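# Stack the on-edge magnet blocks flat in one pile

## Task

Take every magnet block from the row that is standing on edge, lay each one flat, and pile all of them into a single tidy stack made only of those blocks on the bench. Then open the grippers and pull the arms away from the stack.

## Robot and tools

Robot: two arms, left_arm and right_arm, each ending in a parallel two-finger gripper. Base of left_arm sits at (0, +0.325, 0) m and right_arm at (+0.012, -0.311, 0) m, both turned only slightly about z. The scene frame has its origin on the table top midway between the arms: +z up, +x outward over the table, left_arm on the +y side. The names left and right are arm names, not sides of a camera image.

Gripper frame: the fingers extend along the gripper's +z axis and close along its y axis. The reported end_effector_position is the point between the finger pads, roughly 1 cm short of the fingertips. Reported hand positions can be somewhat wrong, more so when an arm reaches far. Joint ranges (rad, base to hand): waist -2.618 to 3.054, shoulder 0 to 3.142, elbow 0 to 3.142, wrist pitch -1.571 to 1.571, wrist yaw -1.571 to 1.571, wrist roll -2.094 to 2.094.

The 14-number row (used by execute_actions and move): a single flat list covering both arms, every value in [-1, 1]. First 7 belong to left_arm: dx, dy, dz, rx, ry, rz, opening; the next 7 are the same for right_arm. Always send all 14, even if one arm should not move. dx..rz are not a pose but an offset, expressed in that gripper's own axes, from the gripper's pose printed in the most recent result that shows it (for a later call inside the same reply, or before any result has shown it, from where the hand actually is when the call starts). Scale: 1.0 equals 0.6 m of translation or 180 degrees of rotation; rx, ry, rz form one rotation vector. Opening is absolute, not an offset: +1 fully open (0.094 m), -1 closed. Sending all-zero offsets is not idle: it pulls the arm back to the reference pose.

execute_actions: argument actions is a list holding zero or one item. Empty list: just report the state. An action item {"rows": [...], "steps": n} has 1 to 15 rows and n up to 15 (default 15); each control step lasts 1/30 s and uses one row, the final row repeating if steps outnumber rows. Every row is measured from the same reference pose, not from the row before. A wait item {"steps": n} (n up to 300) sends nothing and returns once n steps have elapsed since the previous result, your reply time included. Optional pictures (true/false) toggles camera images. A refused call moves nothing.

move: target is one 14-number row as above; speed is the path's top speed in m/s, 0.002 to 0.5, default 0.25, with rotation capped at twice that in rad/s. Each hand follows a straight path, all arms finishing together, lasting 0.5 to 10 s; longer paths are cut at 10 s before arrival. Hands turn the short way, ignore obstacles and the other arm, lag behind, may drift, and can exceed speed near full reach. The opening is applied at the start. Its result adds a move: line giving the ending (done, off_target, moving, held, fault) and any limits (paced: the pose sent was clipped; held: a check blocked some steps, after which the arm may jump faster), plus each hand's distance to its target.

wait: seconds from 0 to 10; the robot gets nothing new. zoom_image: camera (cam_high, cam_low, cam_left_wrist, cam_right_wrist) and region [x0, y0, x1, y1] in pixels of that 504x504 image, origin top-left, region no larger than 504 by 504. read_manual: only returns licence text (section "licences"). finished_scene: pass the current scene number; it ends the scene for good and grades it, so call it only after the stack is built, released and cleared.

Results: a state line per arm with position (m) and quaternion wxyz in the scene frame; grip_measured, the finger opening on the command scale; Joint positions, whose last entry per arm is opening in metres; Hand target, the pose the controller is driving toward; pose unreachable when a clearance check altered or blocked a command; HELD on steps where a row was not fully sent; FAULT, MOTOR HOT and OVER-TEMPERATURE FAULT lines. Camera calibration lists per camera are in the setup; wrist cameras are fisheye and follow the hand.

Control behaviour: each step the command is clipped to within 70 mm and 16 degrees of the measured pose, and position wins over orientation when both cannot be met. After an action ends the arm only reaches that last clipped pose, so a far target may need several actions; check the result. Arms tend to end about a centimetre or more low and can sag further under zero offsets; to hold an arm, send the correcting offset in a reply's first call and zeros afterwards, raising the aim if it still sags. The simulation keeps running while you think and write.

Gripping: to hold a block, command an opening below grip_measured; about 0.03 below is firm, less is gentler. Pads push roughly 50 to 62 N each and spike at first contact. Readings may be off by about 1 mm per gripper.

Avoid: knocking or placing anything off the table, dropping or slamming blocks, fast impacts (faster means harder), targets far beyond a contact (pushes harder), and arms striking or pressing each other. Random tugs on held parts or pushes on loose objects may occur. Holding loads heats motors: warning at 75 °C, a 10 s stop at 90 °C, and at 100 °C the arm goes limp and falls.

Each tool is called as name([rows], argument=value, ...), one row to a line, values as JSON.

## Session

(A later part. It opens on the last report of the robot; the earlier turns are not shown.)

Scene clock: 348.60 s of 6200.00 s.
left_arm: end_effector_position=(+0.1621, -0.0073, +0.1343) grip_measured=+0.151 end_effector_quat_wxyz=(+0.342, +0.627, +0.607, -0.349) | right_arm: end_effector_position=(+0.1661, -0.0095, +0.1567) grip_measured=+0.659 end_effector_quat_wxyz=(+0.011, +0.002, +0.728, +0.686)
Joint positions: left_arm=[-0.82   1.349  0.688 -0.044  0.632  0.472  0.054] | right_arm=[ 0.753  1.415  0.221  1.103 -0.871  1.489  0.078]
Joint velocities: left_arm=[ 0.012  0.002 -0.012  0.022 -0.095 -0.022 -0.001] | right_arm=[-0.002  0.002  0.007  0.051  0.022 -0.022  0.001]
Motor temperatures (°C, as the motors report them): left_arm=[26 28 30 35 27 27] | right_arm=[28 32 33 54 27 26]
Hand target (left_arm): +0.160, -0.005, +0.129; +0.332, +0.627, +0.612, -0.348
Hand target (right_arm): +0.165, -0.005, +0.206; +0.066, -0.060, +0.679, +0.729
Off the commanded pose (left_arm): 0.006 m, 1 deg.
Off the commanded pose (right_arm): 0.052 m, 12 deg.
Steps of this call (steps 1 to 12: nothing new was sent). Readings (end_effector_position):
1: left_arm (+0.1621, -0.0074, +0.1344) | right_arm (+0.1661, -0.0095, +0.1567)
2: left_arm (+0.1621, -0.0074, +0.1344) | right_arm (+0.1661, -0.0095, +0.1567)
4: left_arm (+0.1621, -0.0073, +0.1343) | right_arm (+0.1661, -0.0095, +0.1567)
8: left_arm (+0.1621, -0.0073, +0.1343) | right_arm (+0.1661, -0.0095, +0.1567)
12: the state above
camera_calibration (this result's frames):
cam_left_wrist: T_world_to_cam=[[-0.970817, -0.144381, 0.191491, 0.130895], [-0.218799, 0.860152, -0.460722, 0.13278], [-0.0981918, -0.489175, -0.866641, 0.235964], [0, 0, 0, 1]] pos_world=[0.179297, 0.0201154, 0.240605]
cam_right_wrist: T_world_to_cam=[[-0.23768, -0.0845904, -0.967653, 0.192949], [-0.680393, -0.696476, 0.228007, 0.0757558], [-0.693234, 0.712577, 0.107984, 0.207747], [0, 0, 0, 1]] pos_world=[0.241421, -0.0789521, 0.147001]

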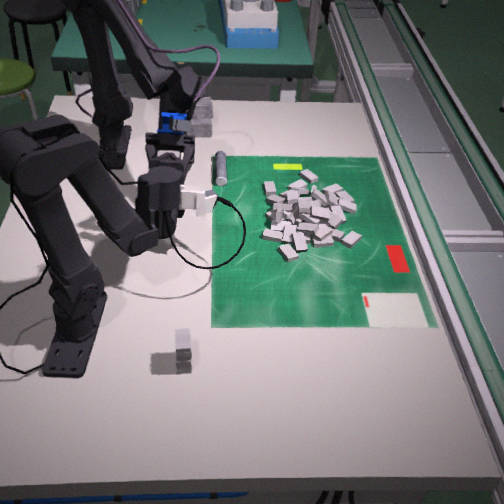

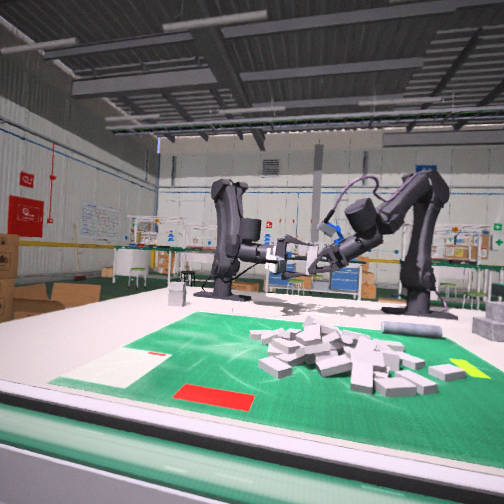

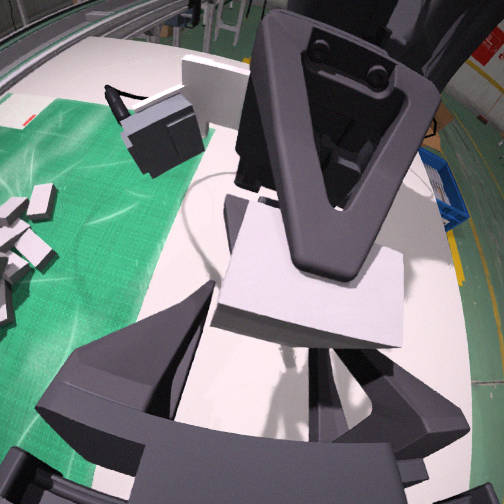

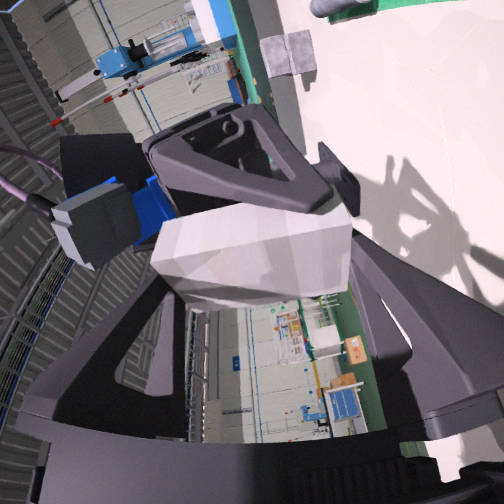

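execute_actions([
  {"rows":[[0,0,0,0,0,0,0.12,-0.0025,0.086,0.0057,-0.0442,0.0022,-0.053,0.62],[0,0,0,0,0,0,0.09,-0.0025,0.086,0.0057,-0.0442,0.0022,-0.053,0.62],[0,0,0,0,0,0,0.07,-0.0025,0.086,0.0057,-0.0442,0.0022,-0.053,0.62],[0,0,0,0,0,0,0.05,-0.0025,0.086,0.0057,-0.0442,0.0022,-0.053,0.62],[0,0,0,0,0,0,0.03,-0.0025,0.086,0.0057,-0.0442,0.0022,-0.053,0.62],[0,0,0,0,0,0,0.015,-0.0025,0.086,0.0057,-0.0442,0.0022,-0.053,0.62],[0,0,0,0,0,0,0.0,-0.0025,0.086,0.0057,-0.0442,0.0022,-0.053,0.62],[0,0,0,0,0,0,-0.015,-0.0025,0.086,0.0057,-0.0442,0.0022,-0.053,0.62],[0,0,0,0,0,0,-0.03,-0.0025,0.086,0.0057,-0.0442,0.0022,-0.053,0.62],[0,0,0,0,0,0,-0.045,-0.0025,0.086,0.0057,-0.0442,0.0022,-0.053,0.62],[0,0,0,0,0,0,-0.06,-0.0025,0.086,0.0057,-0.0442,0.0022,-0.053,0.62],[0,0,0,0,0,0,-0.075,-0.0025,0.086,0.0057,-0.0442,0.0022,-0.053,0.62],[0,0,0,0,0,0,-0.09,-0.0025,0.086,0.0057,-0.0442,0.0022,-0.053,0.62],[0,0,0,0,0,0,-0.105,-0.0025,0.086,0.0057,-0.0442,0.0022,-0.053,0.62],[0,0,0,0,0,0,-0.12,-0.0025,0.086,0.0057,-0.0442,0.0022,-0.053,0.62]],"steps":15},
], pictures=false)

wait(seconds=0.4)

Scene clock: 361.43 s of 6200.00 s.
left_arm: end_effector_position=(+0.1632, -0.0073, +0.1343) grip_measured=-0.067 end_effector_quat_wxyz=(+0.344, +0.626, +0.608, -0.346) | right_arm: end_effector_position=(+0.1657, -0.0094, +0.1567) grip_measured=+0.659 end_effector_quat_wxyz=(+0.009, +0.002, +0.727, +0.686)
Joint positions: left_arm=[-0.82   1.349  0.688 -0.042  0.626  0.472  0.044] | right_arm=[ 0.753  1.415  0.221  1.103 -0.874  1.49   0.078]
Joint velocities: left_arm=[-0.012  0.002  0.002  0.007 -0.022  0.007 -0.001] | right_arm=[ 0.002  0.012 -0.012 -0.022 -0.022 -0.007  0.   ]
Motor temperatures (°C, as the motors report them): left_arm=[26 28 30 35 27 27] | right_arm=[28 32 33 55 27 26]
Hand target (left_arm): +0.162, -0.007, +0.134; +0.342, +0.627, +0.607, -0.349
Hand target (right_arm): +0.165, -0.005, +0.206; +0.066, -0.060, +0.679, +0.729
Off the commanded pose (left_arm): 0.001 m, 0 deg.
Off the commanded pose (right_arm): 0.052 m, 12 deg.
Steps of this call (steps 1 to 90: nothing new was sent; then 9.33 s passed at rest; steps 91 to 105: all 15 steps of this action). Readings (end_effector_position):
91: left_arm (+0.1620, -0.0073, +0.1342) | right_arm (+0.1661, -0.0095, +0.1567)
92: left_arm (+0.1620, -0.0073, +0.1342) | right_arm (+0.1661, -0.0095, +0.1567)
94: left_arm (+0.1620, -0.0073, +0.1342) | right_arm (+0.1661, -0.0095, +0.1567)
98: left_arm (+0.1627, -0.0073, +0.1343) | right_arm (+0.1660, -0.0094, +0.1567)
105: the state above

Scene clock: 361.83 s of 6200.00 s.
left_arm: end_effector_position=(+0.1632, -0.0073, +0.1343) grip_measured=-0.067 end_effector_quat_wxyz=(+0.344, +0.626, +0.608, -0.346) | right_arm: end_effector_position=(+0.1657, -0.0094, +0.1567) grip_measured=+0.659 end_effector_quat_wxyz=(+0.009, +0.002, +0.727, +0.686)
Joint positions: left_arm=[-0.82   1.349  0.688 -0.042  0.626  0.472  0.044] | right_arm=[ 0.753  1.415  0.221  1.103 -0.874  1.49   0.078]
Joint velocities: left_arm=[ 0.002 -0.017 -0.002  0.051  0.066 -0.022  0.   ] | right_arm=[ 0.002  0.012 -0.017 -0.095 -0.051  0.007 -0.001]
Motor temperatures (°C, as the motors report them): left_arm=[26 28 30 35 27 27] | right_arm=[28 32 33 55 27 26]
Hand target (left_arm): +0.162, -0.007, +0.134; +0.342, +0.627, +0.607, -0.349
Hand target (right_arm): +0.165, -0.005, +0.206; +0.066, -0.060, +0.679, +0.729
Off the commanded pose (left_arm): 0.001 m, 0 deg.
Off the commanded pose (right_arm): 0.052 m, 12 deg.
Steps of this call (steps 1 to 12: nothing new was sent). Readings (end_effector_position):
1: left_arm (+0.1632, -0.0073, +0.1343) | right_arm (+0.1657, -0.0094, +0.1567)
2: left_arm (+0.1632, -0.0073, +0.1343) | right_arm (+0.1657, -0.0094, +0.1567)
4: left_arm (+0.1632, -0.0073, +0.1343) | right_arm (+0.1657, -0.0094, +0.1567)
8: left_arm (+0.1632, -0.0073, +0.1343) | right_arm (+0.1657, -0.0094, +0.1567)
12: the state above
camera_calibration (this result's frames):
cam_left_wrist: T_world_to_cam=[[-0.970987, -0.148769, 0.187219, 0.132564], [-0.220579, 0.859566, -0.460969, 0.133355], [-0.0923493, -0.488891, -0.867443, 0.235211], [0, 0, 0, 1]] pos_world=[0.179854, 0.0200868, 0.240685]
cam_right_wrist: T_world_to_cam=[[-0.238355, -0.0849522, -0.967456, 0.192958], [-0.678631, -0.698034, 0.22849, 0.0750961], [-0.694728, 0.711007, 0.108728, 0.207572], [0, 0, 0, 1]] pos_world=[0.241161, -0.0787731, 0.14695]

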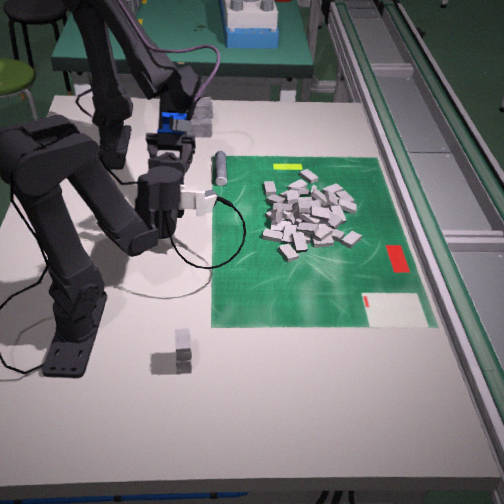

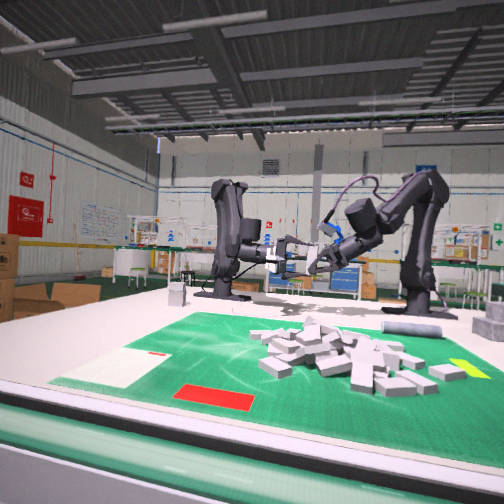

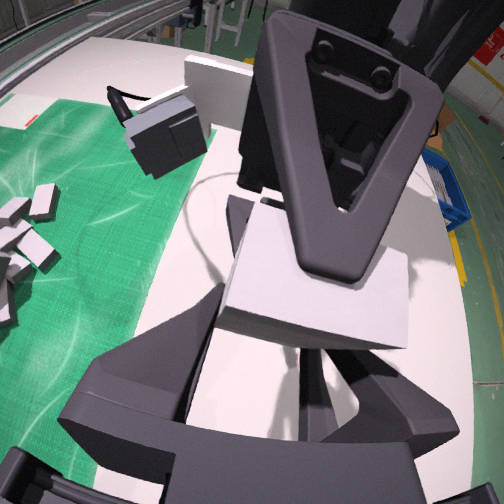

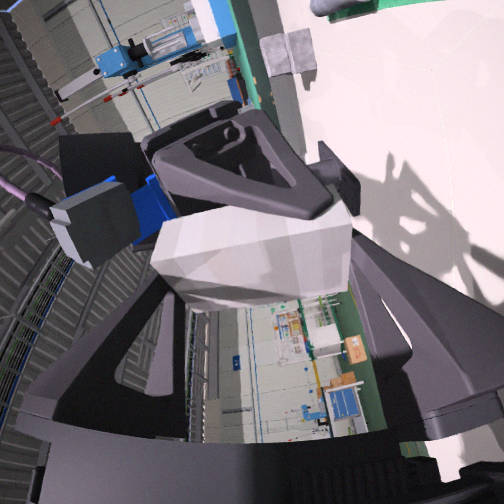

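execute_actions(actions=[])

Scene clock: 375.53 s of 6200.00 s.
left_arm: end_effector_position=(+0.1632, -0.0073, +0.1343) grip_measured=-0.067 end_effector_quat_wxyz=(+0.344, +0.626, +0.608, -0.346) | right_arm: end_effector_position=(+0.1657, -0.0094, +0.1567) grip_measured=+0.659 end_effector_quat_wxyz=(+0.009, +0.002, +0.727, +0.686)
Joint positions: left_arm=[-0.82   1.349  0.688 -0.042  0.626  0.472  0.044] | right_arm=[ 0.753  1.415  0.221  1.103 -0.874  1.49   0.078]
Joint velocities: left_arm=[ 0.012 -0.007  0.007 -0.022  0.022  0.022 -0.   ] | right_arm=[ 0.002 -0.007 -0.012  0.022  0.022 -0.022  0.001]
Motor temperatures (°C, as the motors report them): left_arm=[26 29 30 35 27 27] | right_arm=[28 32 33 55 27 26]
Hand target (left_arm): +0.162, -0.007, +0.134; +0.342, +0.627, +0.607, -0.349
Hand target (right_arm): +0.165, -0.005, +0.206; +0.066, -0.060, +0.679, +0.729
Off the commanded pose (left_arm): 0.001 m, 0 deg.
Off the commanded pose (right_arm): 0.052 m, 12 deg.
Steps of this call (steps 1 to 90: nothing new was sent; then 10.70 s passed at rest). Readings (end_effector_position):
1: left_arm (+0.1632, -0.0073, +0.1343) | right_arm (+0.1657, -0.0094, +0.1567)
2: left_arm (+0.1632, -0.0073, +0.1343) | right_arm (+0.1657, -0.0094, +0.1567)
4: left_arm (+0.1632, -0.0073, +0.1343) | right_arm (+0.1657, -0.0094, +0.1567)
8: left_arm (+0.1632, -0.0073, +0.1343) | right_arm (+0.1657, -0.0094, +0.1567)
90: the state above
camera_calibration (this result's frames):
cam_left_wrist: T_world_to_cam=[[-0.970987, -0.148769, 0.187219, 0.132564], [-0.220579, 0.859566, -0.460969, 0.133355], [-0.0923493, -0.488891, -0.867443, 0.235211], [0, 0, 0, 1]] pos_world=[0.179854, 0.0200868, 0.240685]
cam_right_wrist: T_world_to_cam=[[-0.238355, -0.0849522, -0.967456, 0.192958], [-0.678631, -0.698034, 0.22849, 0.0750961], [-0.694728, 0.711007, 0.108728, 0.207572], [0, 0, 0, 1]] pos_world=[0.241161, -0.0787731, 0.14695]

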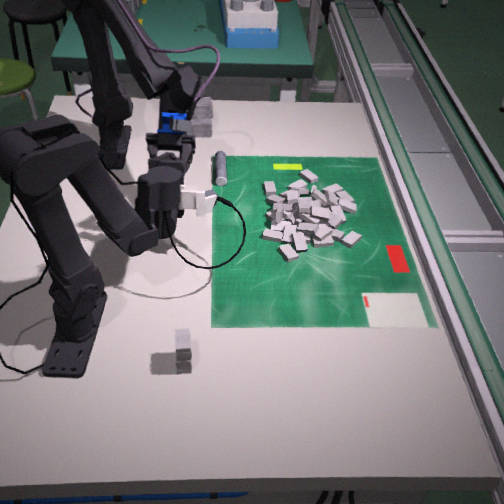

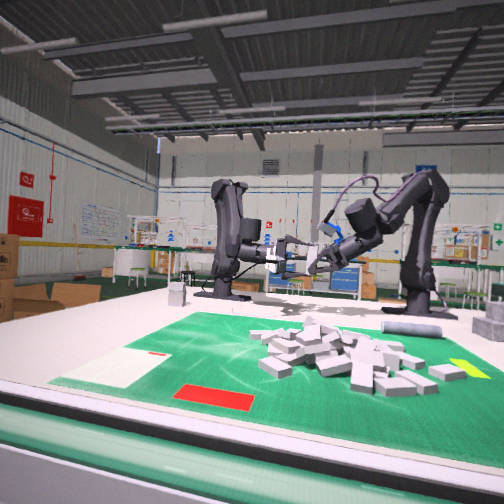

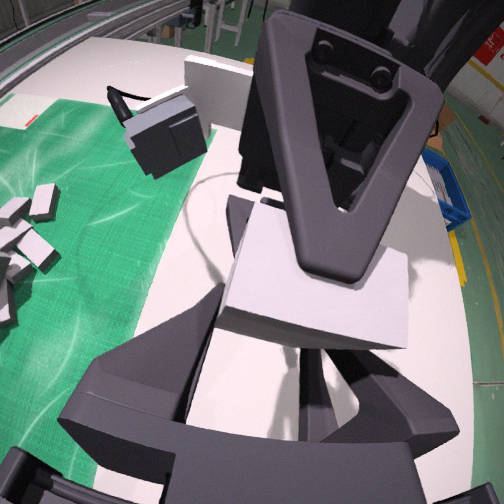

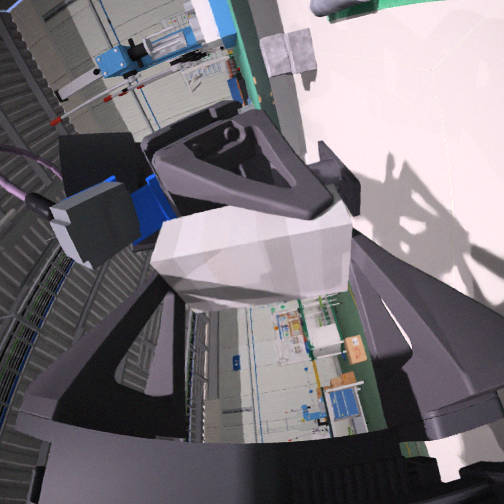

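execute_actions([
  {"rows": [[-0.005,0.002,-0.001,-0.0015,-0.003,0.0024,-0.12,-0.0023,0.079,0.0052,-0.0407,0.002,-0.0488,0.62],[-0.011,0.004,-0.0016,-0.003,-0.006,0.0047,-0.12,-0.0021,0.072,0.0048,-0.037,0.0018,-0.0445,0.62],[-0.016,0.006,-0.0024,-0.0045,-0.0088,0.007,-0.12,-0.0019,0.065,0.0043,-0.0336,0.0017,-0.040,0.62],[-0.022,0.008,-0.0032,-0.006,-0.0118,0.0095,-0.12,-0.0017,0.0585,0.0039,-0.030,0.0015,-0.036,0.62],[-0.027,0.010,-0.004,-0.0074,-0.0147,0.0118,-0.12,-0.0015,0.0516,0.0034,-0.0265,0.0013,-0.032,0.62],[-0.034,0.0127,-0.005,-0.0093,-0.0184,0.0148,-0.12,-0.0012,0.043,0.0028,-0.022,0.0011,-0.0265,0.62]], "steps": 15},
], pictures=false)

Scene clock: 394.37 s of 6200.00 s.
left_arm: end_effector_position=(+0.1636, -0.0076, +0.1348) grip_measured=-0.067 end_effector_quat_wxyz=(+0.345, +0.626, +0.607, -0.346) | right_arm: end_effector_position=(+0.1656, -0.0095, +0.1560) grip_measured=+0.659 end_effector_quat_wxyz=(+0.008, +0.003, +0.728, +0.685)
Joint positions: left_arm=[-0.82   1.349  0.688 -0.038  0.626  0.472  0.044] | right_arm=[ 0.753  1.415  0.221  1.1   -0.874  1.49   0.078]
Joint velocities: left_arm=[-0.007 -0.002  0.002  0.007  0.022  0.051 -0.   ] | right_arm=[-0.002 -0.002 -0.007  0.037  0.007  0.051  0.   ]
Motor temperatures (°C, as the motors report them): left_arm=[26 29 30 35 27 27] | right_arm=[28 32 33 56 27 26]
Hand target (left_arm): +0.170, -0.015, +0.154; +0.378, +0.625, +0.588, -0.347
Hand target (right_arm): +0.166, -0.007, +0.182; +0.037, -0.030, +0.704, +0.709
Off the commanded pose (left_arm): 0.021 m, 4 deg.
Off the commanded pose (right_arm): 0.027 m, 6 deg.
Steps of this call (steps 1 to 90: nothing new was sent; then 15.33 s passed at rest; steps 91 to 105: all 15 steps of this action). Readings (end_effector_position):
91: left_arm (+0.1633, -0.0074, +0.1344) | right_arm (+0.1657, -0.0094, +0.1567)
92: left_arm (+0.1633, -0.0075, +0.1345) | right_arm (+0.1657, -0.0094, +0.1567)
94: left_arm (+0.1635, -0.0076, +0.1346) | right_arm (+0.1657, -0.0095, +0.1564)
98: left_arm (+0.1636, -0.0076, +0.1348) | right_arm (+0.1656, -0.0095, +0.1560)
105: the state above

execute_actions([
  {"rows": [[-0.039,0.0146,-0.0058,-0.0107,-0.021,0.017,-0.12,-0.001,0.037,0.0024,-0.019,0.001,-0.0225,0.62],[-0.044,0.0165,-0.0065,-0.012,-0.024,0.019,-0.12,-0.0009,0.030,0.002,-0.0155,0.0008,-0.0185,0.62],[-0.049,0.0184,-0.0072,-0.0135,-0.0267,0.0215,-0.12,-0.0007,0.023,0.0015,-0.012,0.0006,-0.014,0.62],[-0.054,0.020,-0.008,-0.0149,-0.0294,0.0237,-0.12,-0.0005,0.016,0.001,-0.008,0.0004,-0.010,0.62],[-0.058,0.0216,-0.0085,-0.0158,-0.0313,0.025,-0.12,-0.0003,0.009,0.0006,-0.0045,0.0002,-0.0055,0.62],[-0.061,0.0229,-0.009,-0.0167,-0.033,0.0266,-0.12,0,0.004,0,-0.002,0,-0.0025,0.62]], "steps": 15},
], pictures=false)

Scene clock: 401.87 s of 6200.00 s.
left_arm: end_effector_position=(+0.1639, -0.0078, +0.1351) grip_measured=-0.067 end_effector_quat_wxyz=(+0.346, +0.626, +0.607, -0.346) | right_arm: end_effector_position=(+0.1656, -0.0095, +0.1551) grip_measured=+0.659 end_effector_quat_wxyz=(+0.007, +0.004, +0.729, +0.684)
Joint positions: left_arm=[-0.82   1.349  0.688 -0.036  0.625  0.472  0.044] | right_arm=[ 0.753  1.415  0.221  1.095 -0.874  1.489  0.078]
Joint velocities: left_arm=[-0.012  0.002 -0.002 -0.051  0.007  0.022  0.001] | right_arm=[ 0.002 -0.007 -0.012  0.007  0.066  0.037 -0.   ]
Motor temperatures (°C, as the motors report them): left_arm=[26 29 31 36 27 27] | right_arm=[28 32 33 55 27 26]
Hand target (left_arm): +0.176, -0.020, +0.170; +0.406, +0.623, +0.572, -0.347
Hand target (right_arm): +0.166, -0.009, +0.158; +0.011, +0.000, +0.726, +0.687
Off the commanded pose (left_arm): 0.039 m, 8 deg.
Off the commanded pose (right_arm): 0.003 m, 1 deg.
Steps of this call (steps 1 to 90: nothing new was sent; then 4.00 s passed at rest; steps 91 to 105: all 15 steps of this action). Readings (end_effector_position):
91: left_arm (+0.1636, -0.0077, +0.1349) | right_arm (+0.1656, -0.0095, +0.1559)
92: left_arm (+0.1637, -0.0078, +0.1350) | right_arm (+0.1656, -0.0095, +0.1558)
94: left_arm (+0.1638, -0.0078, +0.1351) | right_arm (+0.1656, -0.0095, +0.1554)
98: left_arm (+0.1639, -0.0078, +0.1351) | right_arm (+0.1656, -0.0095, +0.1551)
105: the state above

execute_actions([
  {"rows": [[-0.061,0.0229,-0.009,-0.0167,-0.033,0.0266,-0.12,0,0.004,0,-0.002,0,-0.0025,0.645],[-0.061,0.0229,-0.009,-0.0167,-0.033,0.0266,-0.12,0,0.004,0,-0.002,0,-0.0025,0.655],[-0.061,0.0229,-0.009,-0.0167,-0.033,0.0266,-0.12,0,0.004,0,-0.002,0,-0.0025,0.665],[-0.061,0.0229,-0.009,-0.0167,-0.033,0.0266,-0.12,0,0.004,0,-0.002,0,-0.0025,0.68],[-0.061,0.0229,-0.009,-0.0167,-0.033,0.0266,-0.12,0,0.004,0,-0.002,0,-0.0025,0.70],[-0.061,0.0229,-0.009,-0.0167,-0.033,0.0266,-0.12,0,0.004,0,-0.002,0,-0.0025,0.72]], "steps": 15},
])

zoom_image(camera="cam_low", region=[270, 225, 360, 295])

Scene clock: 411.63 s of 6200.00 s.
left_arm: end_effector_position=(+0.1673, -0.0070, +0.1338) grip_measured=-0.067 end_effector_quat_wxyz=(+0.349, +0.625, +0.611, -0.337) | right_arm: end_effector_position=(+0.1662, -0.0096, +0.1542) grip_measured=+0.718 end_effector_quat_wxyz=(+0.007, +0.006, +0.731, +0.683)
Joint positions: left_arm=[-0.82   1.349  0.688 -0.036  0.604  0.472  0.044] | right_arm=[ 0.753  1.415  0.221  1.09  -0.87   1.489  0.081]
Joint velocities: left_arm=[-0.002 -0.007 -0.007  0.007  0.022  0.051 -0.   ] | right_arm=[ 0.002 -0.002 -0.012 -0.022 -0.037  0.022 -0.   ]
Motor temperatures (°C, as the motors report them): left_arm=[26 29 31 39 27 27] | right_arm=[27 31 32 52 27 26]
Hand target (left_arm): +0.176, -0.020, +0.170; +0.407, +0.623, +0.571, -0.346
Hand target (right_arm): +0.166, -0.009, +0.157; +0.010, +0.001, +0.727, +0.686
Off the commanded pose (left_arm): 0.040 m, 8 deg.
Off the commanded pose (right_arm): 0.003 m, 1 deg.
Steps of this call (steps 1 to 90: nothing new was sent; then 6.27 s passed at rest; steps 91 to 105: all 15 steps of this action). Readings (end_effector_position):
91: left_arm (+0.1639, -0.0079, +0.1352) | right_arm (+0.1656, -0.0095, +0.1551)
92: left_arm (+0.1639, -0.0079, +0.1352) | right_arm (+0.1656, -0.0096, +0.1550)
94: left_arm (+0.1641, -0.0079, +0.1351) | right_arm (+0.1656, -0.0096, +0.1549)
98: left_arm (+0.1663, -0.0073, +0.1342) | right_arm (+0.1659, -0.0096, +0.1546)
105: the state above
camera_calibration (this result's frames):
cam_left_wrist: T_world_to_cam=[[-0.970908, -0.166171, 0.172407, 0.138522], [-0.228497, 0.858243, -0.459575, 0.134889], [-0.0715986, -0.485599, -0.871244, 0.232342], [0, 0, 0, 1]] pos_world=[0.181949, 0.0200755, 0.240536]
cam_right_wrist: T_world_to_cam=[[-0.247681, -0.0926763, -0.964399, 0.191566], [-0.679036, -0.693409, 0.241028, 0.0740706], [-0.69106, 0.714559, 0.108814, 0.207722], [0, 0, 0, 1]] pos_world=[0.241292, -0.0793149, 0.14429]

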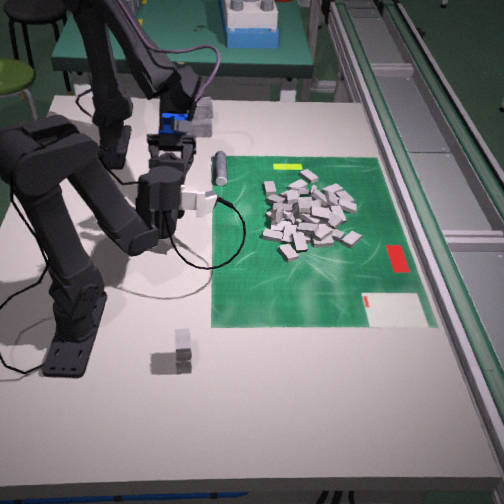

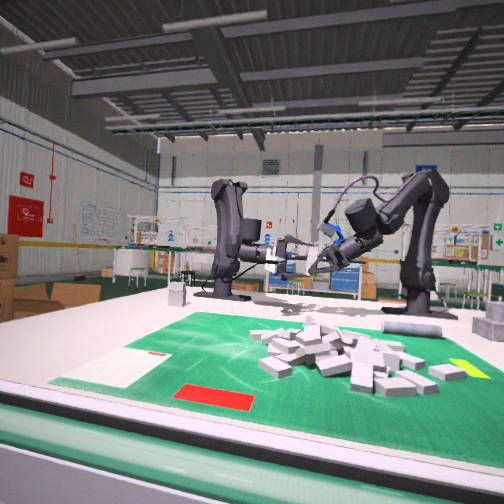

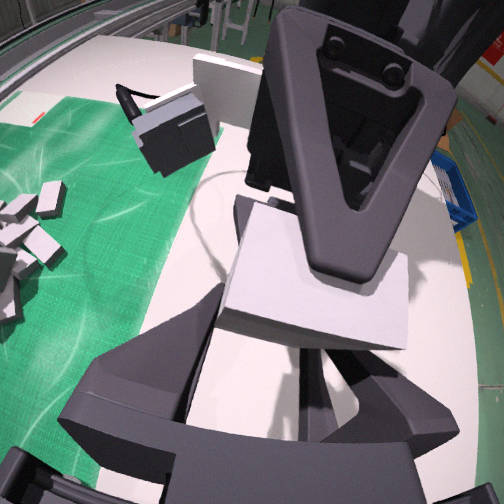

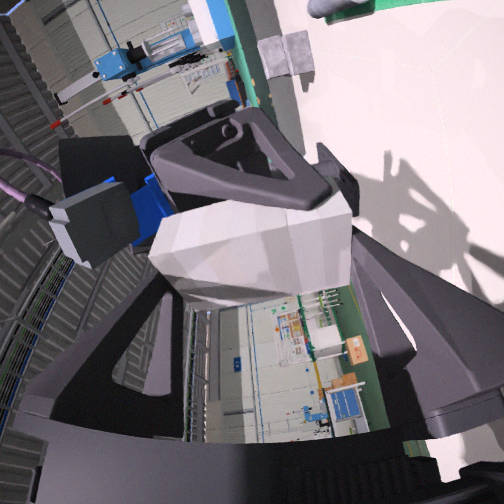

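Region (270, 225, 360, 295) of cam_low's 504x504 image, scaled by 5.600, with more detail than that image has.

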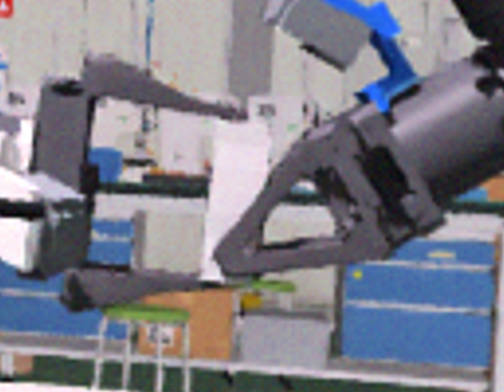

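execute_actions([
  {"rows": [[-0.065,0.015,-0.009,-0.008,-0.0374,0.0266,-0.12,0,0.005,0,-0.002,0,-0.0025,0.72],[-0.0664,0.0124,-0.009,-0.0054,-0.0388,0.0266,-0.12,0,0.005,0,-0.002,0,-0.0025,0.72],[-0.0678,0.0097,-0.009,-0.0025,-0.040,0.0266,-0.12,0,0.005,0,-0.002,0,-0.0025,0.72],[-0.069,0.007,-0.009,0.0003,-0.0417,0.0266,-0.12,0,0.005,0,-0.002,0,-0.0025,0.72],[-0.0705,0.0045,-0.009,0.003,-0.043,0.0266,-0.12,0,0.005,0,-0.002,0,-0.0025,0.72],[-0.072,0.002,-0.009,0.006,-0.0446,0.0266,-0.12,0,0.005,0,-0.002,0,-0.0025,0.72]], "steps": 15},
], pictures=false)

Scene clock: 424.80 s of 6200.00 s.
left_arm: end_effector_position=(+0.1650, -0.0076, +0.1347) grip_measured=-0.067 end_effector_quat_wxyz=(+0.347, +0.626, +0.608, -0.343) | right_arm: end_effector_position=(+0.1663, -0.0096, +0.1537) grip_measured=+0.718 end_effector_quat_wxyz=(+0.006, +0.008, +0.731, +0.682)
Joint positions: left_arm=[-0.82   1.349  0.688 -0.036  0.619  0.472  0.044] | right_arm=[ 0.753  1.415  0.221  1.087 -0.869  1.49   0.081]
Joint velocities: left_arm=[-0.007 -0.002 -0.022  0.037  0.037 -0.066 -0.001] | right_arm=[ 0.017 -0.007 -0.017 -0.081 -0.022 -0.007  0.001]
Motor temperatures (°C, as the motors report them): left_arm=[26 29 32 40 27 27] | right_arm=[27 31 32 50 27 26]
Hand target (left_arm): +0.167, -0.022, +0.173; +0.399, +0.629, +0.556, -0.368
Hand target (right_arm): +0.166, -0.009, +0.157; +0.010, +0.004, +0.728, +0.685
Off the commanded pose (left_arm): 0.043 m, 9 deg.
Off the commanded pose (right_arm): 0.003 m, 1 deg.
Steps of this call (steps 1 to 90: nothing new was sent; then 9.67 s passed at rest; steps 91 to 105: all 15 steps of this action). Readings (end_effector_position):
91: left_arm (+0.1675, -0.0070, +0.1337) | right_arm (+0.1663, -0.0096, +0.1539)
92: left_arm (+0.1675, -0.0070, +0.1337) | right_arm (+0.1663, -0.0096, +0.1538)
94: left_arm (+0.1674, -0.0070, +0.1337) | right_arm (+0.1663, -0.0096, +0.1537)
98: left_arm (+0.1661, -0.0073, +0.1342) | right_arm (+0.1663, -0.0096, +0.1537)
105: the state above

execute_actions([
  {"rows": [[-0.069,0.0076,-0.009,-0.0003,-0.0414,0.0266,-0.12,0,0.005,0,-0.002,0,-0.0025,0.76],[-0.069,0.0076,-0.009,-0.0003,-0.0414,0.0266,-0.12,0,0.005,0,-0.002,0,-0.0025,0.8],[-0.069,0.0076,-0.009,-0.0003,-0.0414,0.0266,-0.12,0,0.005,0,-0.002,0,-0.0025,0.85],[-0.069,0.0076,-0.009,-0.0003,-0.0414,0.0266,-0.12,0,0.005,0,-0.002,0,-0.0025,0.9],[-0.069,0.0076,-0.009,-0.0003,-0.0414,0.0266,-0.12,0,0.005,0,-0.002,0,-0.0025,0.95],[-0.069,0.0076,-0.009,-0.0003,-0.0414,0.0266,-0.12,0,0.005,0,-0.002,0,-0.0025,1.0]], "steps": 15},
])

zoom_image(camera="cam_low", region=[270, 225, 360, 295])

Scene clock: 433.47 s of 6200.00 s.
left_arm: end_effector_position=(+0.1648, -0.0077, +0.1348) grip_measured=-0.067 end_effector_quat_wxyz=(+0.347, +0.626, +0.608, -0.344) | right_arm: end_effector_position=(+0.1663, -0.0096, +0.1537) grip_measured=+1.000 end_effector_quat_wxyz=(+0.006, +0.009, +0.731, +0.682)
Joint positions: left_arm=[-0.82   1.349  0.688 -0.036  0.62   0.472  0.044] | right_arm=[ 0.753  1.415  0.221  1.087 -0.869  1.492  0.094]
Joint velocities: left_arm=[ 0.007  0.017  0.007  0.007 -0.037  0.022 -0.   ] | right_arm=[-0.012  0.007  0.002 -0.007 -0.022  0.007  0.   ]
Motor temperatures (°C, as the motors report them): left_arm=[26 29 32 41 27 27] | right_arm=[27 31 32 50 27 26]
Hand target (left_arm): +0.168, -0.022, +0.173; +0.400, +0.628, +0.559, -0.366
Hand target (right_arm): +0.166, -0.009, +0.157; +0.009, +0.005, +0.729, +0.684
Off the commanded pose (left_arm): 0.042 m, 9 deg.
Off the commanded pose (right_arm): 0.003 m, 1 deg.
Steps of this call (steps 1 to 90: nothing new was sent; then 5.17 s passed at rest; steps 91 to 105: all 15 steps of this action). Readings (end_effector_position):
91: left_arm (+0.1648, -0.0077, +0.1348) | right_arm (+0.1663, -0.0096, +0.1537)
92: left_arm (+0.1648, -0.0077, +0.1348) | right_arm (+0.1663, -0.0096, +0.1537)
94: left_arm (+0.1648, -0.0077, +0.1348) | right_arm (+0.1663, -0.0096, +0.1537)
98: left_arm (+0.1648, -0.0077, +0.1348) | right_arm (+0.1663, -0.0096, +0.1537)
105: the state above
camera_calibration (this result's frames):
cam_left_wrist: T_world_to_cam=[[-0.971515, -0.153328, 0.180689, 0.134882], [-0.221629, 0.857817, -0.463714, 0.134753], [-0.0838977, -0.490551, -0.867364, 0.234216], [0, 0, 0, 1]] pos_world=[0.180555, 0.019983, 0.241266]
cam_right_wrist: T_world_to_cam=[[-0.25311, -0.0937934, -0.96288, 0.191828], [-0.678395, -0.69237, 0.245772, 0.0733949], [-0.689721, 0.71542, 0.111617, 0.207216], [0, 0, 0, 1]] pos_world=[0.241266, -0.0794376, 0.143541]

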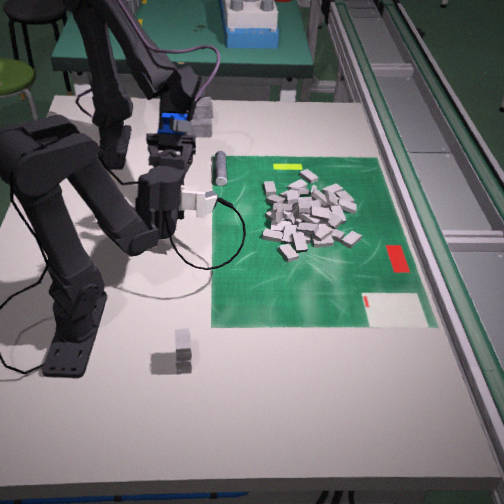

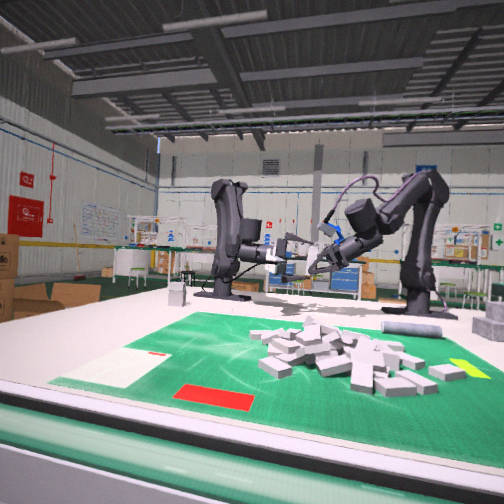

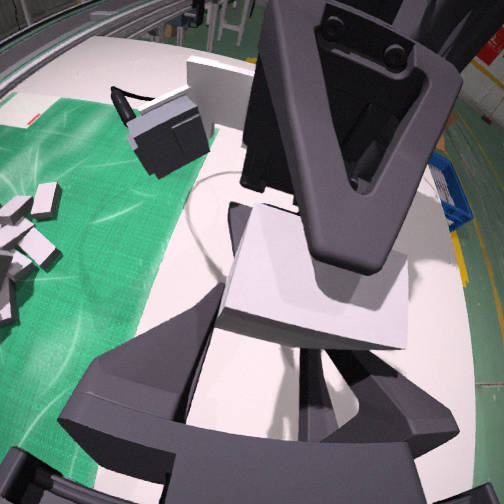

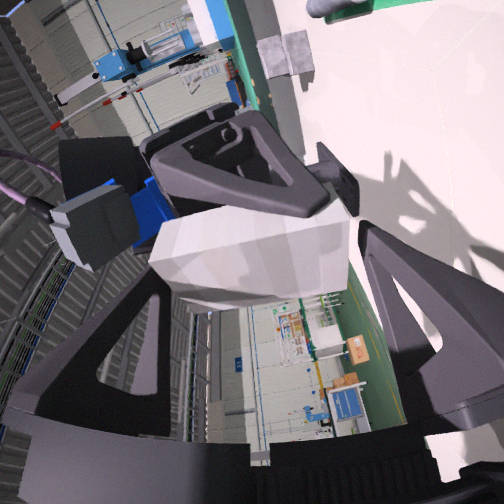

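Region (270, 225, 360, 295) of cam_low's 504x504 image, scaled by 5.600, with more detail than that image has.

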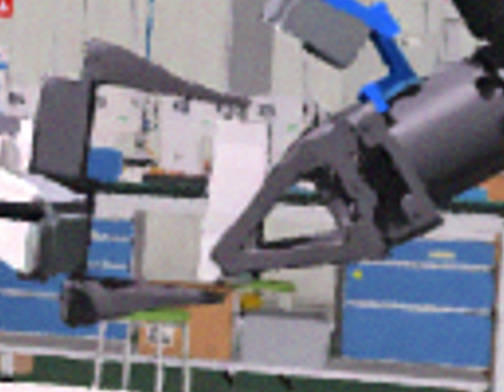

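execute_actions([
  {"rows": [[-0.069,0.0076,-0.009,-0.0003,-0.0414,0.0266,-0.12,0,0.005,-0.006,-0.002,0,-0.0025,1],[-0.069,0.0076,-0.009,-0.0003,-0.0414,0.0266,-0.12,0,0.005,-0.012,-0.002,0,-0.0025,1],[-0.069,0.0076,-0.009,-0.0003,-0.0414,0.0266,-0.12,0,0.005,-0.018,-0.002,0,-0.0025,1],[-0.069,0.0076,-0.009,-0.0003,-0.0414,0.0266,-0.12,0,0.005,-0.024,-0.002,0,-0.0025,1],[-0.069,0.0076,-0.009,-0.0003,-0.0414,0.0266,-0.12,0,0.005,-0.03,-0.002,0,-0.0025,1],[-0.069,0.0076,-0.009,-0.0003,-0.0414,0.0266,-0.12,0,0.005,-0.036,-0.002,0,-0.0025,1],[-0.069,0.0076,-0.009,-0.0003,-0.0414,0.0266,-0.12,0,0.005,-0.042,-0.002,0,-0.0025,1],[-0.069,0.0076,-0.009,-0.0003,-0.0414,0.0266,-0.12,0,0.005,-0.048,-0.002,0,-0.0025,1],[-0.069,0.0076,-0.009,-0.0003,-0.0414,0.0266,-0.12,0,0.005,-0.054,-0.002,0,-0.0025,1],[-0.069,0.0076,-0.009,-0.0003,-0.0414,0.0266,-0.12,0,0.005,-0.06,-0.002,0,-0.0025,1],[-0.069,0.0076,-0.009,-0.0003,-0.0414,0.0266,-0.12,0,0.005,-0.066,-0.002,0,-0.0025,1],[-0.069,0.0076,-0.009,-0.0003,-0.0414,0.0266,-0.12,0,0.005,-0.072,-0.002,0,-0.0025,1]], "steps": 15},
], pictures=false)

Scene clock: 442.77 s of 6200.00 s.
left_arm: end_effector_position=(+0.1648, -0.0077, +0.1348) grip_measured=-0.067 end_effector_quat_wxyz=(+0.347, +0.626, +0.608, -0.344) | right_arm: end_effector_position=(+0.1728, -0.0480, +0.1586) grip_measured=+1.000 end_effector_quat_wxyz=(+0.017, +0.023, +0.727, +0.686)
Joint positions: left_arm=[-0.82   1.349  0.688 -0.036  0.62   0.472  0.044] | right_arm=[ 0.58   1.274  0.154  1.012 -1.007  1.485  0.094]
Joint velocities: left_arm=[ 0.007  0.002 -0.007 -0.022 -0.037  0.007  0.   ] | right_arm=[-0.149 -0.159  0.002 -0.227 -0.256  0.007  0.   ]
Motor temperatures (°C, as the motors report them): left_arm=[26 29 32 42 27 27] | right_arm=[27 31 31 49 27 26]
Hand target (left_arm): +0.168, -0.022, +0.173; +0.400, +0.628, +0.558, -0.366
Hand target (right_arm): +0.165, -0.052, +0.160; +0.009, +0.007, +0.727, +0.686
Off the commanded pose (left_arm): 0.042 m, 9 deg.
Off the commanded pose (right_arm): 0.009 m, 2 deg.
Steps of this call (steps 1 to 90: nothing new was sent; then 5.80 s passed at rest; steps 91 to 105: all 15 steps of this action). Readings (end_effector_position):
91: left_arm (+0.1648, -0.0077, +0.1348) | right_arm (+0.1662, -0.0097, +0.1537)
92: left_arm (+0.1648, -0.0077, +0.1348) | right_arm (+0.1661, -0.0100, +0.1534)
94: left_arm (+0.1648, -0.0077, +0.1348) | right_arm (+0.1676, -0.0135, +0.1532)
98: left_arm (+0.1648, -0.0077, +0.1348) | right_arm (+0.1709, -0.0271, +0.1549)
105: the state above

execute_actions([
  {"rows": [[-0.066,0.0076,-0.007,-0.0003,-0.0414,0.0266,-0.12,0,0.006,-0.012,0,0,0,1],[-0.062,0.0076,-0.005,-0.0003,-0.0414,0.0266,-0.12,0,0.012,-0.02,0,0,0,1],[-0.057,0.0076,-0.002,-0.0003,-0.0414,0.0266,-0.12,0,0.018,-0.028,0,0,0,1],[-0.052,0.0076,0.001,-0.0003,-0.0414,0.0266,-0.12,0,0.024,-0.036,0,0,0,1],[-0.047,0.0076,0.004,-0.0003,-0.0414,0.0266,-0.12,0,0.03,-0.044,0,0,0,1],[-0.042,0.0076,0.007,-0.0003,-0.0414,0.0266,-0.12,0,0.036,-0.052,0,0,0,1],[-0.037,0.0076,0.010,-0.0003,-0.0414,0.0266,-0.12,0,0.042,-0.06,0,0,0,1],[-0.032,0.0076,0.013,-0.0003,-0.0414,0.0266,-0.12,0,0.048,-0.068,0,0,0,1],[-0.027,0.0076,0.016,-0.0003,-0.0414,0.0266,-0.12,0,0.054,-0.076,0,0,0,1],[-0.022,0.0076,0.019,-0.0003,-0.0414,0.0266,-0.12,0,0.06,-0.084,0,0,0,1],[-0.018,0.0076,0.022,-0.0003,-0.0414,0.0266,-0.12,0,0.066,-0.092,0,0,0,1],[-0.015,0.0076,0.024,-0.0003,-0.0414,0.0266,-0.12,0,0.07,-0.1,0,0,0,1]], "steps": 15},
], pictures=false)

execute_actions([
  {"steps": 15},
], pictures=false)

Scene clock: 459.40 s of 6200.00 s.
left_arm: end_effector_position=(+0.1595, -0.0020, +0.0937) grip_measured=-0.067 end_effector_quat_wxyz=(+0.326, +0.626, +0.619, -0.343) | right_arm: end_effector_position=(+0.1787, -0.1020, +0.1971) grip_measured=+1.000 end_effector_quat_wxyz=(+0.045, +0.035, +0.710, +0.702)
Joint positions: left_arm=[-0.82   1.425  0.596  0.083  0.62   0.472  0.044] | right_arm=[ 0.279  0.94   0.154  0.756 -1.252  1.529  0.094]
Joint velocities: left_arm=[-0.007  0.046 -0.139  0.066 -0.037 -0.051 -0.001] | right_arm=[-0.295 -0.291  0.012 -0.505 -0.491  0.037  0.   ]
Motor temperatures (°C, as the motors report them): left_arm=[26 29 32 44 28 27] | right_arm=[28 31 31 47 27 26]
Hand target (left_arm): +0.166, -0.021, +0.136; +0.397, +0.630, +0.559, -0.365
Hand target (right_arm): +0.171, -0.104, +0.204; +0.018, +0.022, +0.711, +0.702
Off the commanded pose (left_arm): 0.048 m, 11 deg.
Off the commanded pose (right_arm): 0.012 m, 4 deg.
Steps of this call (steps 1 to 90: nothing new was sent; then 13.13 s passed at rest; steps 91 to 105: all 15 steps of this action). Readings (end_effector_position):
91: left_arm (+0.1648, -0.0077, +0.1348) | right_arm (+0.1667, -0.0493, +0.1562)
92: left_arm (+0.1648, -0.0077, +0.1349) | right_arm (+0.1681, -0.0509, +0.1571)
94: left_arm (+0.1653, -0.0083, +0.1342) | right_arm (+0.1724, -0.0569, +0.1629)
98: left_arm (+0.1654, -0.0084, +0.1237) | right_arm (+0.1787, -0.0740, +0.1815)
105: the state above

Scene clock: 459.90 s of 6200.00 s.
left_arm: end_effector_position=(+0.1621, -0.0048, +0.0975) grip_measured=-0.067 end_effector_quat_wxyz=(+0.340, +0.626, +0.612, -0.344) | right_arm: end_effector_position=(+0.1677, -0.1030, +0.1890) grip_measured=+1.000 end_effector_quat_wxyz=(-0.002, +0.043, +0.715, +0.697)
Joint positions: left_arm=[-0.82   1.425  0.59   0.121  0.62   0.472  0.044] | right_arm=[ 0.268  0.929  0.154  0.667 -1.319  1.529  0.094]
Joint velocities: left_arm=[-0.002  0.007  0.017  0.066  0.022 -0.022  0.   ] | right_arm=[-0.002  0.002 -0.017 -0.007 -0.007 -0.022  0.   ]
Motor temperatures (°C, as the motors report them): left_arm=[26 29 32 44 28 27] | right_arm=[28 31 31 47 27 26]
Hand target (left_arm): +0.166, -0.021, +0.136; +0.397, +0.630, +0.559, -0.365
Hand target (right_arm): +0.171, -0.104, +0.204; +0.018, +0.022, +0.711, +0.702
Off the commanded pose (left_arm): 0.043 m, 10 deg.
Off the commanded pose (right_arm): 0.015 m, 4 deg.
Steps of this call (steps 1 to 15: nothing new was sent). Readings (end_effector_position):
1: left_arm (+0.1590, -0.0014, +0.0925) | right_arm (+0.1771, -0.1030, +0.1962)
2: left_arm (+0.1588, -0.0012, +0.0921) | right_arm (+0.1755, -0.1034, +0.1951)
4: left_arm (+0.1597, -0.0022, +0.0936) | right_arm (+0.1726, -0.1033, +0.1927)
8: left_arm (+0.1615, -0.0042, +0.0965) | right_arm (+0.1693, -0.1031, +0.1901)
15: the state above

execute_actions(actions=[])

zoom_image(camera="cam_low", region=[270, 240, 360, 330])

Scene clock: 462.97 s of 6200.00 s.
left_arm: end_effector_position=(+0.1622, -0.0049, +0.0976) grip_measured=-0.067 end_effector_quat_wxyz=(+0.340, +0.626, +0.612, -0.344) | right_arm: end_effector_position=(+0.1673, -0.1030, +0.1887) grip_measured=+1.000 end_effector_quat_wxyz=(-0.004, +0.043, +0.715, +0.697)
Joint positions: left_arm=[-0.82   1.425  0.59   0.122  0.62   0.472  0.044] | right_arm=[ 0.268  0.929  0.154  0.665 -1.321  1.529  0.094]
Joint velocities: left_arm=[-0.012  0.007 -0.002 -0.051  0.007 -0.007  0.   ] | right_arm=[-0.012 -0.002 -0.007 -0.007  0.081  0.007  0.   ]
Motor temperatures (°C, as the motors report them): left_arm=[26 29 32 44 28 27] | right_arm=[28 31 32 47 27 26]
Hand target (left_arm): +0.166, -0.021, +0.136; +0.397, +0.630, +0.559, -0.365
Hand target (right_arm): +0.171, -0.104, +0.204; +0.018, +0.022, +0.711, +0.702
Off the commanded pose (left_arm): 0.043 m, 10 deg.
Off the commanded pose (right_arm): 0.016 m, 4 deg.
Steps of this call (steps 1 to 90: nothing new was sent; then 0.07 s passed at rest). Readings (end_effector_position):
1: left_arm (+0.1621, -0.0048, +0.0976) | right_arm (+0.1676, -0.1030, +0.1889)
2: left_arm (+0.1621, -0.0048, +0.0976) | right_arm (+0.1675, -0.1030, +0.1889)
4: left_arm (+0.1621, -0.0048, +0.0976) | right_arm (+0.1674, -0.1030, +0.1888)
8: left_arm (+0.1622, -0.0049, +0.0976) | right_arm (+0.1674, -0.1030, +0.1888)
90: the state above
camera_calibration (this result's frames):
cam_left_wrist: T_world_to_cam=[[-0.969526, -0.155206, 0.189551, 0.138276], [-0.226404, 0.863219, -0.451215, 0.114128], [-0.0935928, -0.48038, -0.872053, 0.205221], [0, 0, 0, 1]] pos_world=[0.179109, 0.0215277, 0.20425]
cam_right_wrist: T_world_to_cam=[[-0.313191, -0.0411157, -0.9488, 0.229861], [-0.688726, -0.678047, 0.256725, 0.00197593], [-0.653887, 0.733867, 0.184041, 0.253023], [0, 0, 0, 1]] pos_world=[0.238799, -0.174895, 0.171018]

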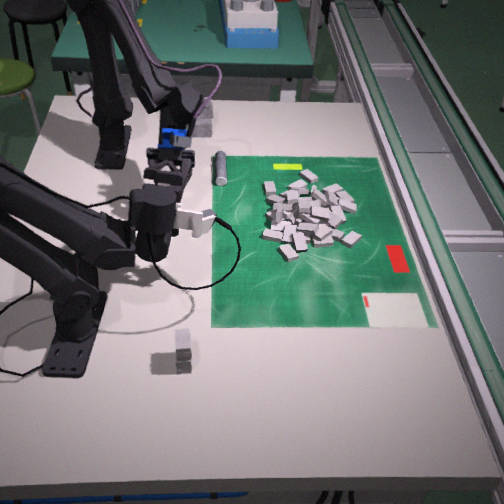

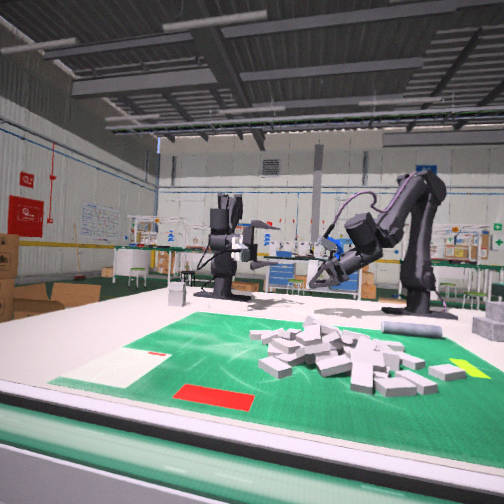

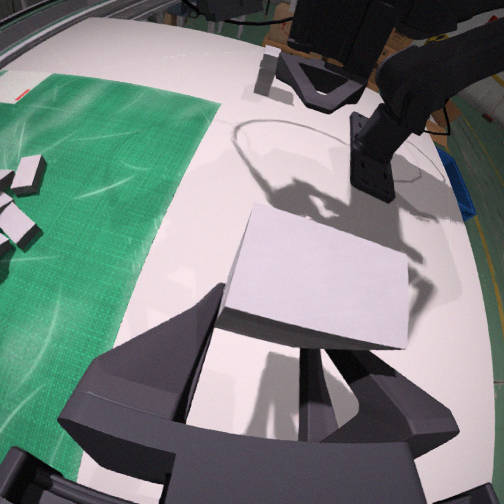

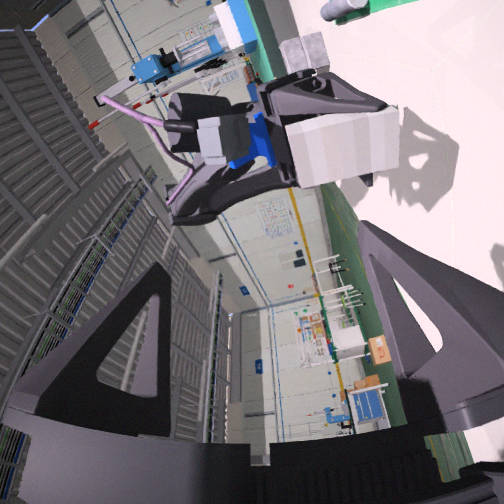

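Region (270, 240, 360, 330) of cam_low's 504x504 image, scaled by 5.600, with more detail than that image has.

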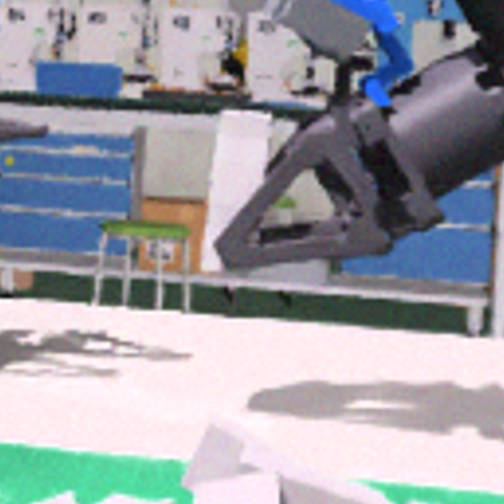

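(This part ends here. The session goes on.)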